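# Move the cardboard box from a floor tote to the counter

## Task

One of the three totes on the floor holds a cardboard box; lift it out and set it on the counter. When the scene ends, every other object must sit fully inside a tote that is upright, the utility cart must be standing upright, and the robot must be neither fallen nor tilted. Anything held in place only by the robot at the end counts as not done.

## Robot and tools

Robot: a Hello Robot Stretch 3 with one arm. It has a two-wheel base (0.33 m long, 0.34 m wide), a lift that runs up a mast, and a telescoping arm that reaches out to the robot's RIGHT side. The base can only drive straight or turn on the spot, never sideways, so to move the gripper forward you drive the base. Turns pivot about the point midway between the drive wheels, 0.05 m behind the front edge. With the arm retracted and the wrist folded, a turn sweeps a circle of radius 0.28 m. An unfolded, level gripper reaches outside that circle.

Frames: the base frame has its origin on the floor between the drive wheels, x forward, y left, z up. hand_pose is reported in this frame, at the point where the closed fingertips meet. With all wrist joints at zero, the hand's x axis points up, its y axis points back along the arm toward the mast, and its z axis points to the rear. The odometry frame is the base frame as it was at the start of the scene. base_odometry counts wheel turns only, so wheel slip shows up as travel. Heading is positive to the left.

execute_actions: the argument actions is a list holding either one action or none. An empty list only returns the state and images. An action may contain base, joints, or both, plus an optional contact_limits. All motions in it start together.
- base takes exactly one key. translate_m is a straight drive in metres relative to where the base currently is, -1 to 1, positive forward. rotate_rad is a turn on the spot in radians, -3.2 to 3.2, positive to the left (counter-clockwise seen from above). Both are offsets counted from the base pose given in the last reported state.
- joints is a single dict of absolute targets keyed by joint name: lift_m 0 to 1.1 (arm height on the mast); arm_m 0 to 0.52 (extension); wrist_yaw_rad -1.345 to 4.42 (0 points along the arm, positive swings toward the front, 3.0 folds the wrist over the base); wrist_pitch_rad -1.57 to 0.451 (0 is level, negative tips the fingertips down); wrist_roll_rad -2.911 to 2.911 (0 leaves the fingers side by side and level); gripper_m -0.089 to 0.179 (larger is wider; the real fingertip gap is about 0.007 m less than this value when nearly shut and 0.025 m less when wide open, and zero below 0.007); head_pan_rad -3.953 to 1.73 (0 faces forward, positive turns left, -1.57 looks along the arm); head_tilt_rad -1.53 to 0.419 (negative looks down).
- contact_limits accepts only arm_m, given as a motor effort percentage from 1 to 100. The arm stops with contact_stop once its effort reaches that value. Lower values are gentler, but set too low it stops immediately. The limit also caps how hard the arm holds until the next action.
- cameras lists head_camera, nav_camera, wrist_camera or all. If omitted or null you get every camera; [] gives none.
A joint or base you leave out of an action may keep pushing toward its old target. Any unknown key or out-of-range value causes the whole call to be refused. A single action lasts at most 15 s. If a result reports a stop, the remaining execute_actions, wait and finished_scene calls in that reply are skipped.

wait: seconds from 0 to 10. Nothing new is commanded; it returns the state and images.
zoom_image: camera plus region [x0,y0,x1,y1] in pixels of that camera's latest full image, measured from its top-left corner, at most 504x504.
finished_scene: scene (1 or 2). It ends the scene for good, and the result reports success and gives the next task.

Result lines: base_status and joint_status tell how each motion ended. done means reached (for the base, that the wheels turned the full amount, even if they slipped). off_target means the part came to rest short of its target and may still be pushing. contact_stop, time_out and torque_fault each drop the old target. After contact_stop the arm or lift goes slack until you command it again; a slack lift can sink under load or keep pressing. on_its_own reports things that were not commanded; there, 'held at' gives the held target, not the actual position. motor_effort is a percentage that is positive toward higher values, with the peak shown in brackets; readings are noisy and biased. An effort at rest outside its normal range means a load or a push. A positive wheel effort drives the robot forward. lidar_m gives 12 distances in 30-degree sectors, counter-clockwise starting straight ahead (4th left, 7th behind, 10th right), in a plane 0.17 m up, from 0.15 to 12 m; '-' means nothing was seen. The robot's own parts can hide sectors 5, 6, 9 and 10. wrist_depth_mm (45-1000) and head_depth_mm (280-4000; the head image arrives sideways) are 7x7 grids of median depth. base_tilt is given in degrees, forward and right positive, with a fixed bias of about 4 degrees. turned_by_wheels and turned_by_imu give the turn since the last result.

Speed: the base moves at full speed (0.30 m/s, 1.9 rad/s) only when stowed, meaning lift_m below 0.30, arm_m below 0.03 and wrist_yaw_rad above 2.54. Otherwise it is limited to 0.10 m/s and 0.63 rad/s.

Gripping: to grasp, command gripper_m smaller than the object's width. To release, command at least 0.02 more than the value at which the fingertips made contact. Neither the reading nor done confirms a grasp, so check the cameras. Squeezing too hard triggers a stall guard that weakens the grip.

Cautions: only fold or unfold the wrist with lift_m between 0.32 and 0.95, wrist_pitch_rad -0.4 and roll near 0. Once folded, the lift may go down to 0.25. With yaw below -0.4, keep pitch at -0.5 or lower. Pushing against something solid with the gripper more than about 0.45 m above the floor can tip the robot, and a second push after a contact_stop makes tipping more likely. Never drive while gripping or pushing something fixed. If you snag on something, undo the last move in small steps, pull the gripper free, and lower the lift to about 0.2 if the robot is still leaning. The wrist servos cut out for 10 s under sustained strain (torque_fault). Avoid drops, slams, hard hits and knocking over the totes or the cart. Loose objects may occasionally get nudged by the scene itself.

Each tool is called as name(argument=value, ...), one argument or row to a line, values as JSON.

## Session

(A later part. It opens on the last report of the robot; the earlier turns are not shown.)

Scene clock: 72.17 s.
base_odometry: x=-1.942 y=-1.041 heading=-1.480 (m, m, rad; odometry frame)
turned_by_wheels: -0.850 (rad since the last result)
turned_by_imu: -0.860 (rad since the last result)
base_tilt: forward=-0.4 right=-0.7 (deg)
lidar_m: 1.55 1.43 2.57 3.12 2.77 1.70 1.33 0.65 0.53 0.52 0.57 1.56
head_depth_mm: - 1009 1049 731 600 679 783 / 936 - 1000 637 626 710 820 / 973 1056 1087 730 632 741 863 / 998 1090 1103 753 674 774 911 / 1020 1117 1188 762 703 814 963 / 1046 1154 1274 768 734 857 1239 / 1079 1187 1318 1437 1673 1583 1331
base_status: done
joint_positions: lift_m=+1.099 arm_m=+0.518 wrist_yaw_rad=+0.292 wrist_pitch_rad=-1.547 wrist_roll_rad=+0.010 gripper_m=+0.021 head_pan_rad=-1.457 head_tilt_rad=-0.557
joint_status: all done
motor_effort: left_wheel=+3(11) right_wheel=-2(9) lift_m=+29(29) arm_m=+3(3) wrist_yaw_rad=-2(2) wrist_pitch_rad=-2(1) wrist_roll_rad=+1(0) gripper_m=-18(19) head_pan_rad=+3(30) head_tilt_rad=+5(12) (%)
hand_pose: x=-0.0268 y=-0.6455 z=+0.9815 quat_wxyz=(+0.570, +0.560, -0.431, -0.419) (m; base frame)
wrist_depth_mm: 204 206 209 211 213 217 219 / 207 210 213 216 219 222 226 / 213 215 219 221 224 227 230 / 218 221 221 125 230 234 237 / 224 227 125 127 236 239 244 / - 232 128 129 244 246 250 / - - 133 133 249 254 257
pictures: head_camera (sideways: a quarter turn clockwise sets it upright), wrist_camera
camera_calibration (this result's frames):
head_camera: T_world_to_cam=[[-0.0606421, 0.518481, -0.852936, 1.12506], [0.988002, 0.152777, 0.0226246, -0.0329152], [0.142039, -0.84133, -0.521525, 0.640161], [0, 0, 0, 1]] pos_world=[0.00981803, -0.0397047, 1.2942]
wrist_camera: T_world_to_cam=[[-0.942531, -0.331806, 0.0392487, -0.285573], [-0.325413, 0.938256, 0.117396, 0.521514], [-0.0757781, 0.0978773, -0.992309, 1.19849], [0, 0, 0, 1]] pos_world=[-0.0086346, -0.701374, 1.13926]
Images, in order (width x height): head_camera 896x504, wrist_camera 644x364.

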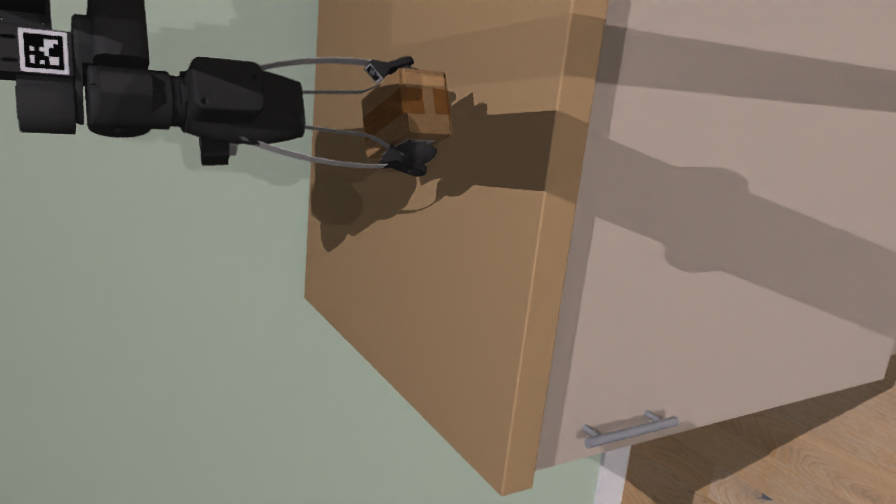

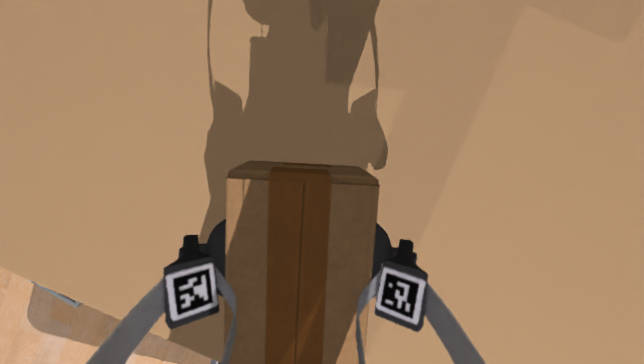

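execute_actions(
  actions=[
    {"joints": {"lift_m": 1.049}},
  ],
  cameras=[],
)

execute_actions(
  actions=[
    {"joints": {"gripper_m": 0.11}},
  ],
  cameras=["head_camera", "wrist_camera"],
)

execute_actions(
  actions=[
    {"joints": {"lift_m": 1.1, "head_pan_rad": 0.4, "head_tilt_rad": -0.75}},
  ],
  cameras=["nav_camera", "wrist_camera"],
)

Scene clock: 74.50 s.
base_odometry: x=-1.942 y=-1.041 heading=-1.480 (m, m, rad; odometry frame)
turned_by_wheels: +0.000 (rad since the last result)
turned_by_imu: +0.000 (rad since the last result)
base_tilt: forward=-0.4 right=-0.7 (deg)
lidar_m: 1.55 1.43 2.57 3.13 2.77 1.70 1.33 0.66 0.53 0.53 0.57 1.56
head_depth_mm: 908 1033 1049 728 599 679 783 / 937 - - 654 627 708 822 / 973 1061 1079 717 633 741 863 / 996 1088 1096 753 673 775 913 / 1021 1118 1184 762 703 812 963 / 1046 1151 1272 769 732 856 1231 / 1079 1185 1324 1439 1678 1586 1328
base_status: not commanded
joint_positions: lift_m=+1.049 arm_m=+0.518 wrist_yaw_rad=+0.292 wrist_pitch_rad=-1.547 wrist_roll_rad=+0.010 gripper_m=+0.021 head_pan_rad=-1.457 head_tilt_rad=-0.557
joint_status: all done
motor_effort: left_wheel=+3(4) right_wheel=-2(2) lift_m=+14(27) arm_m=+3(3) wrist_yaw_rad=-2(1) wrist_pitch_rad=-1(2) wrist_roll_rad=+1(0) gripper_m=-18(19) head_pan_rad=+4(3) head_tilt_rad=+5(5) (%)
hand_pose: x=-0.0268 y=-0.6455 z=+0.9314 quat_wxyz=(+0.570, +0.560, -0.431, -0.419) (m; base frame)
wrist_depth_mm: 157 159 161 164 166 167 171 / 161 162 165 167 169 172 175 / 165 167 168 171 174 177 179 / 169 171 171 125 178 182 184 / 173 175 125 126 183 186 188 / 178 179 128 129 189 191 194 / 183 185 133 133 194 197 199
pictures: none
No camera images: the call's "cameras" was empty. Leave "cameras" out to get every camera's image.

Scene clock: 75.90 s.
base_odometry: x=-1.942 y=-1.041 heading=-1.480 (m, m, rad; odometry frame)
turned_by_wheels: +0.000 (rad since the last result)
turned_by_imu: +0.000 (rad since the last result)
base_tilt: forward=-0.4 right=-0.7 (deg)
lidar_m: 1.55 1.42 2.57 3.12 2.76 1.69 1.32 0.65 0.53 0.52 0.58 1.57
head_depth_mm: 910 1028 1048 728 600 680 783 / 936 - - 654 625 710 820 / 972 1059 1080 708 633 741 864 / 995 1085 1094 753 674 776 910 / 1021 1118 1183 762 702 814 964 / 1052 1154 1274 767 733 855 1240 / 1077 1183 1319 1435 1672 1585 1331
base_status: not commanded
joint_positions: lift_m=+1.049 arm_m=+0.518 wrist_yaw_rad=+0.292 wrist_pitch_rad=-1.548 wrist_roll_rad=+0.010 gripper_m=+0.110 head_pan_rad=-1.457 head_tilt_rad=-0.557
joint_status: all done
motor_effort: left_wheel=+3(4) right_wheel=-2(3) lift_m=+15(14) arm_m=+3(3) wrist_yaw_rad=-2(2) wrist_pitch_rad=-1(1) wrist_roll_rad=+0(0) gripper_m=+0(82) head_pan_rad=+3(3) head_tilt_rad=+5(5) (%)
hand_pose: x=-0.0268 y=-0.6454 z=+0.9314 quat_wxyz=(+0.570, +0.560, -0.431, -0.419) (m; base frame)
wrist_depth_mm: 157 159 161 164 166 168 171 / 162 163 166 167 170 172 175 / 165 166 169 172 174 177 179 / 169 171 170 127 178 181 184 / 173 175 128 128 183 186 189 / 178 - 131 131 186 191 195 / 183 185 135 135 195 197 200
pictures: head_camera (sideways: a quarter turn clockwise sets it upright), wrist_camera
camera_calibration (this result's frames):
head_camera: T_world_to_cam=[[-0.0606421, 0.518481, -0.852936, 1.12506], [0.988002, 0.152777, 0.0226246, -0.0329152], [0.142039, -0.84133, -0.521525, 0.640161], [0, 0, 0, 1]] pos_world=[0.00981803, -0.0397047, 1.2942]
wrist_camera: T_world_to_cam=[[-0.942529, -0.331813, 0.0392408, -0.283604], [-0.325408, 0.938237, 0.117565, 0.527176], [-0.0758267, 0.098039, -0.99229, 1.14891], [0, 0, 0, 1]] pos_world=[-0.00863941, -0.701358, 1.0892]
Images, in order (width x height): head_camera 896x504, wrist_camera 644x364.

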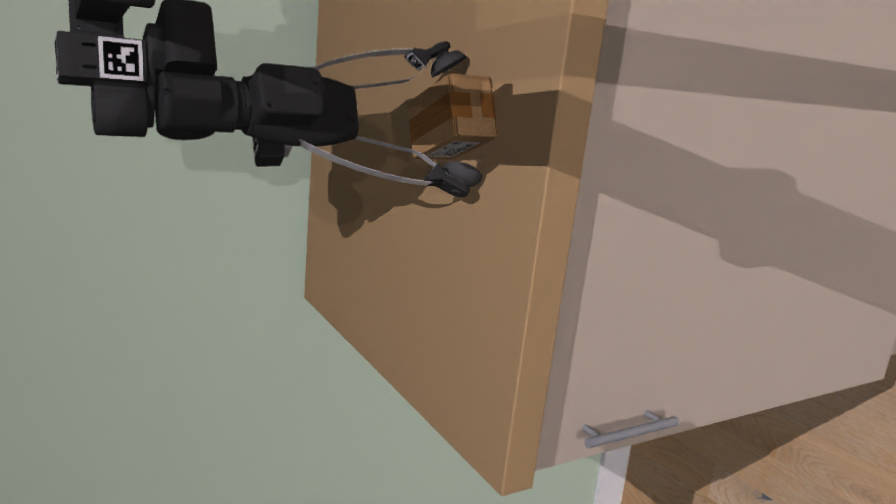

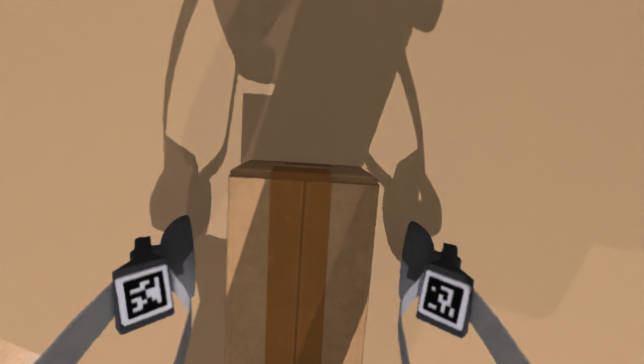

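Scene clock: 77.33 s.
base_odometry: x=-1.942 y=-1.041 heading=-1.480 (m, m, rad; odometry frame)
turned_by_wheels: +0.000 (rad since the last result)
turned_by_imu: +0.000 (rad since the last result)
base_tilt: forward=-0.4 right=-0.7 (deg)
lidar_m: 1.55 1.43 2.57 3.13 2.77 1.70 1.32 0.65 0.53 0.52 0.57 1.56
head_depth_mm: 1365 1507 1687 1845 1573 1346 1172 / 1423 1590 1792 1909 1586 1352 1159 / 1431 1600 1819 1911 1598 1363 1189 / 1294 1676 1745 1889 1608 1372 1196 / 1618 1837 2074 1943 1615 1378 1202 / 1709 1967 2157 1995 1633 1388 1210 / 1720 1886 2297 2001 1640 1391 1211
base_status: not commanded
joint_positions: lift_m=+1.100 arm_m=+0.518 wrist_yaw_rad=+0.292 wrist_pitch_rad=-1.548 wrist_roll_rad=+0.010 gripper_m=+0.110 head_pan_rad=+0.393 head_tilt_rad=-0.741
joint_status: all done
motor_effort: left_wheel=+3(3) right_wheel=-3(2) lift_m=+29(30) arm_m=+3(3) wrist_yaw_rad=-2(2) wrist_pitch_rad=-1(1) wrist_roll_rad=+0(1) gripper_m=+0(0) head_pan_rad=+3(37) head_tilt_rad=-5(25) (%)
hand_pose: x=-0.0268 y=-0.6454 z=+0.9815 quat_wxyz=(+0.570, +0.560, -0.431, -0.419) (m; base frame)
wrist_depth_mm: 203 206 208 212 214 217 219 / 208 211 213 216 220 221 225 / 213 215 218 222 224 227 231 / 218 220 223 176 231 234 238 / 224 225 228 181 235 240 245 / - - 233 186 241 246 250 / - - 242 246 251 255 259
pictures: nav_camera (sideways: a quarter turn counterclockwise sets it upright), wrist_camera
camera_calibration (this result's frames):
nav_camera: T_world_to_cam=[[0.605511, 0.18762, 0.773405, -0.960761], [0.399227, -0.9123, -0.0912465, 0.162338], [0.688458, 0.364015, -0.627311, 0.767815], [0, 0, 0, 1]] pos_world=[-0.011666, 0.0488639, 1.23953]
wrist_camera: T_world_to_cam=[[-0.942529, -0.331813, 0.0392408, -0.285569], [-0.325408, 0.938237, 0.117565, 0.521288], [-0.0758267, 0.0980389, -0.99229, 1.19861], [0, 0, 0, 1]] pos_world=[-0.0086394, -0.701358, 1.13928]
Images, in order (width x height): nav_camera 672x504, wrist_camera 644x364.

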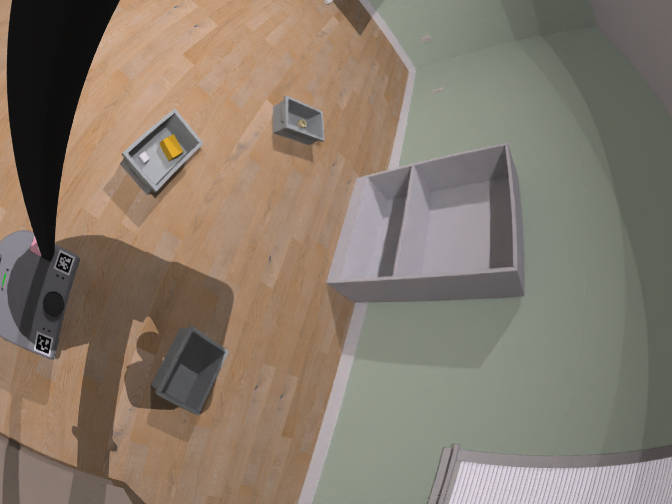

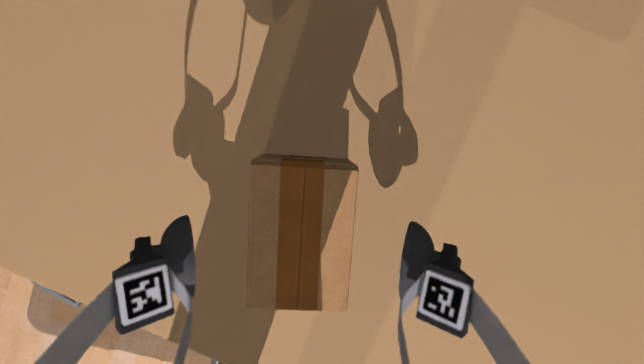

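finished_scene(
  scene=2,
)

The scene is finished: the task was done.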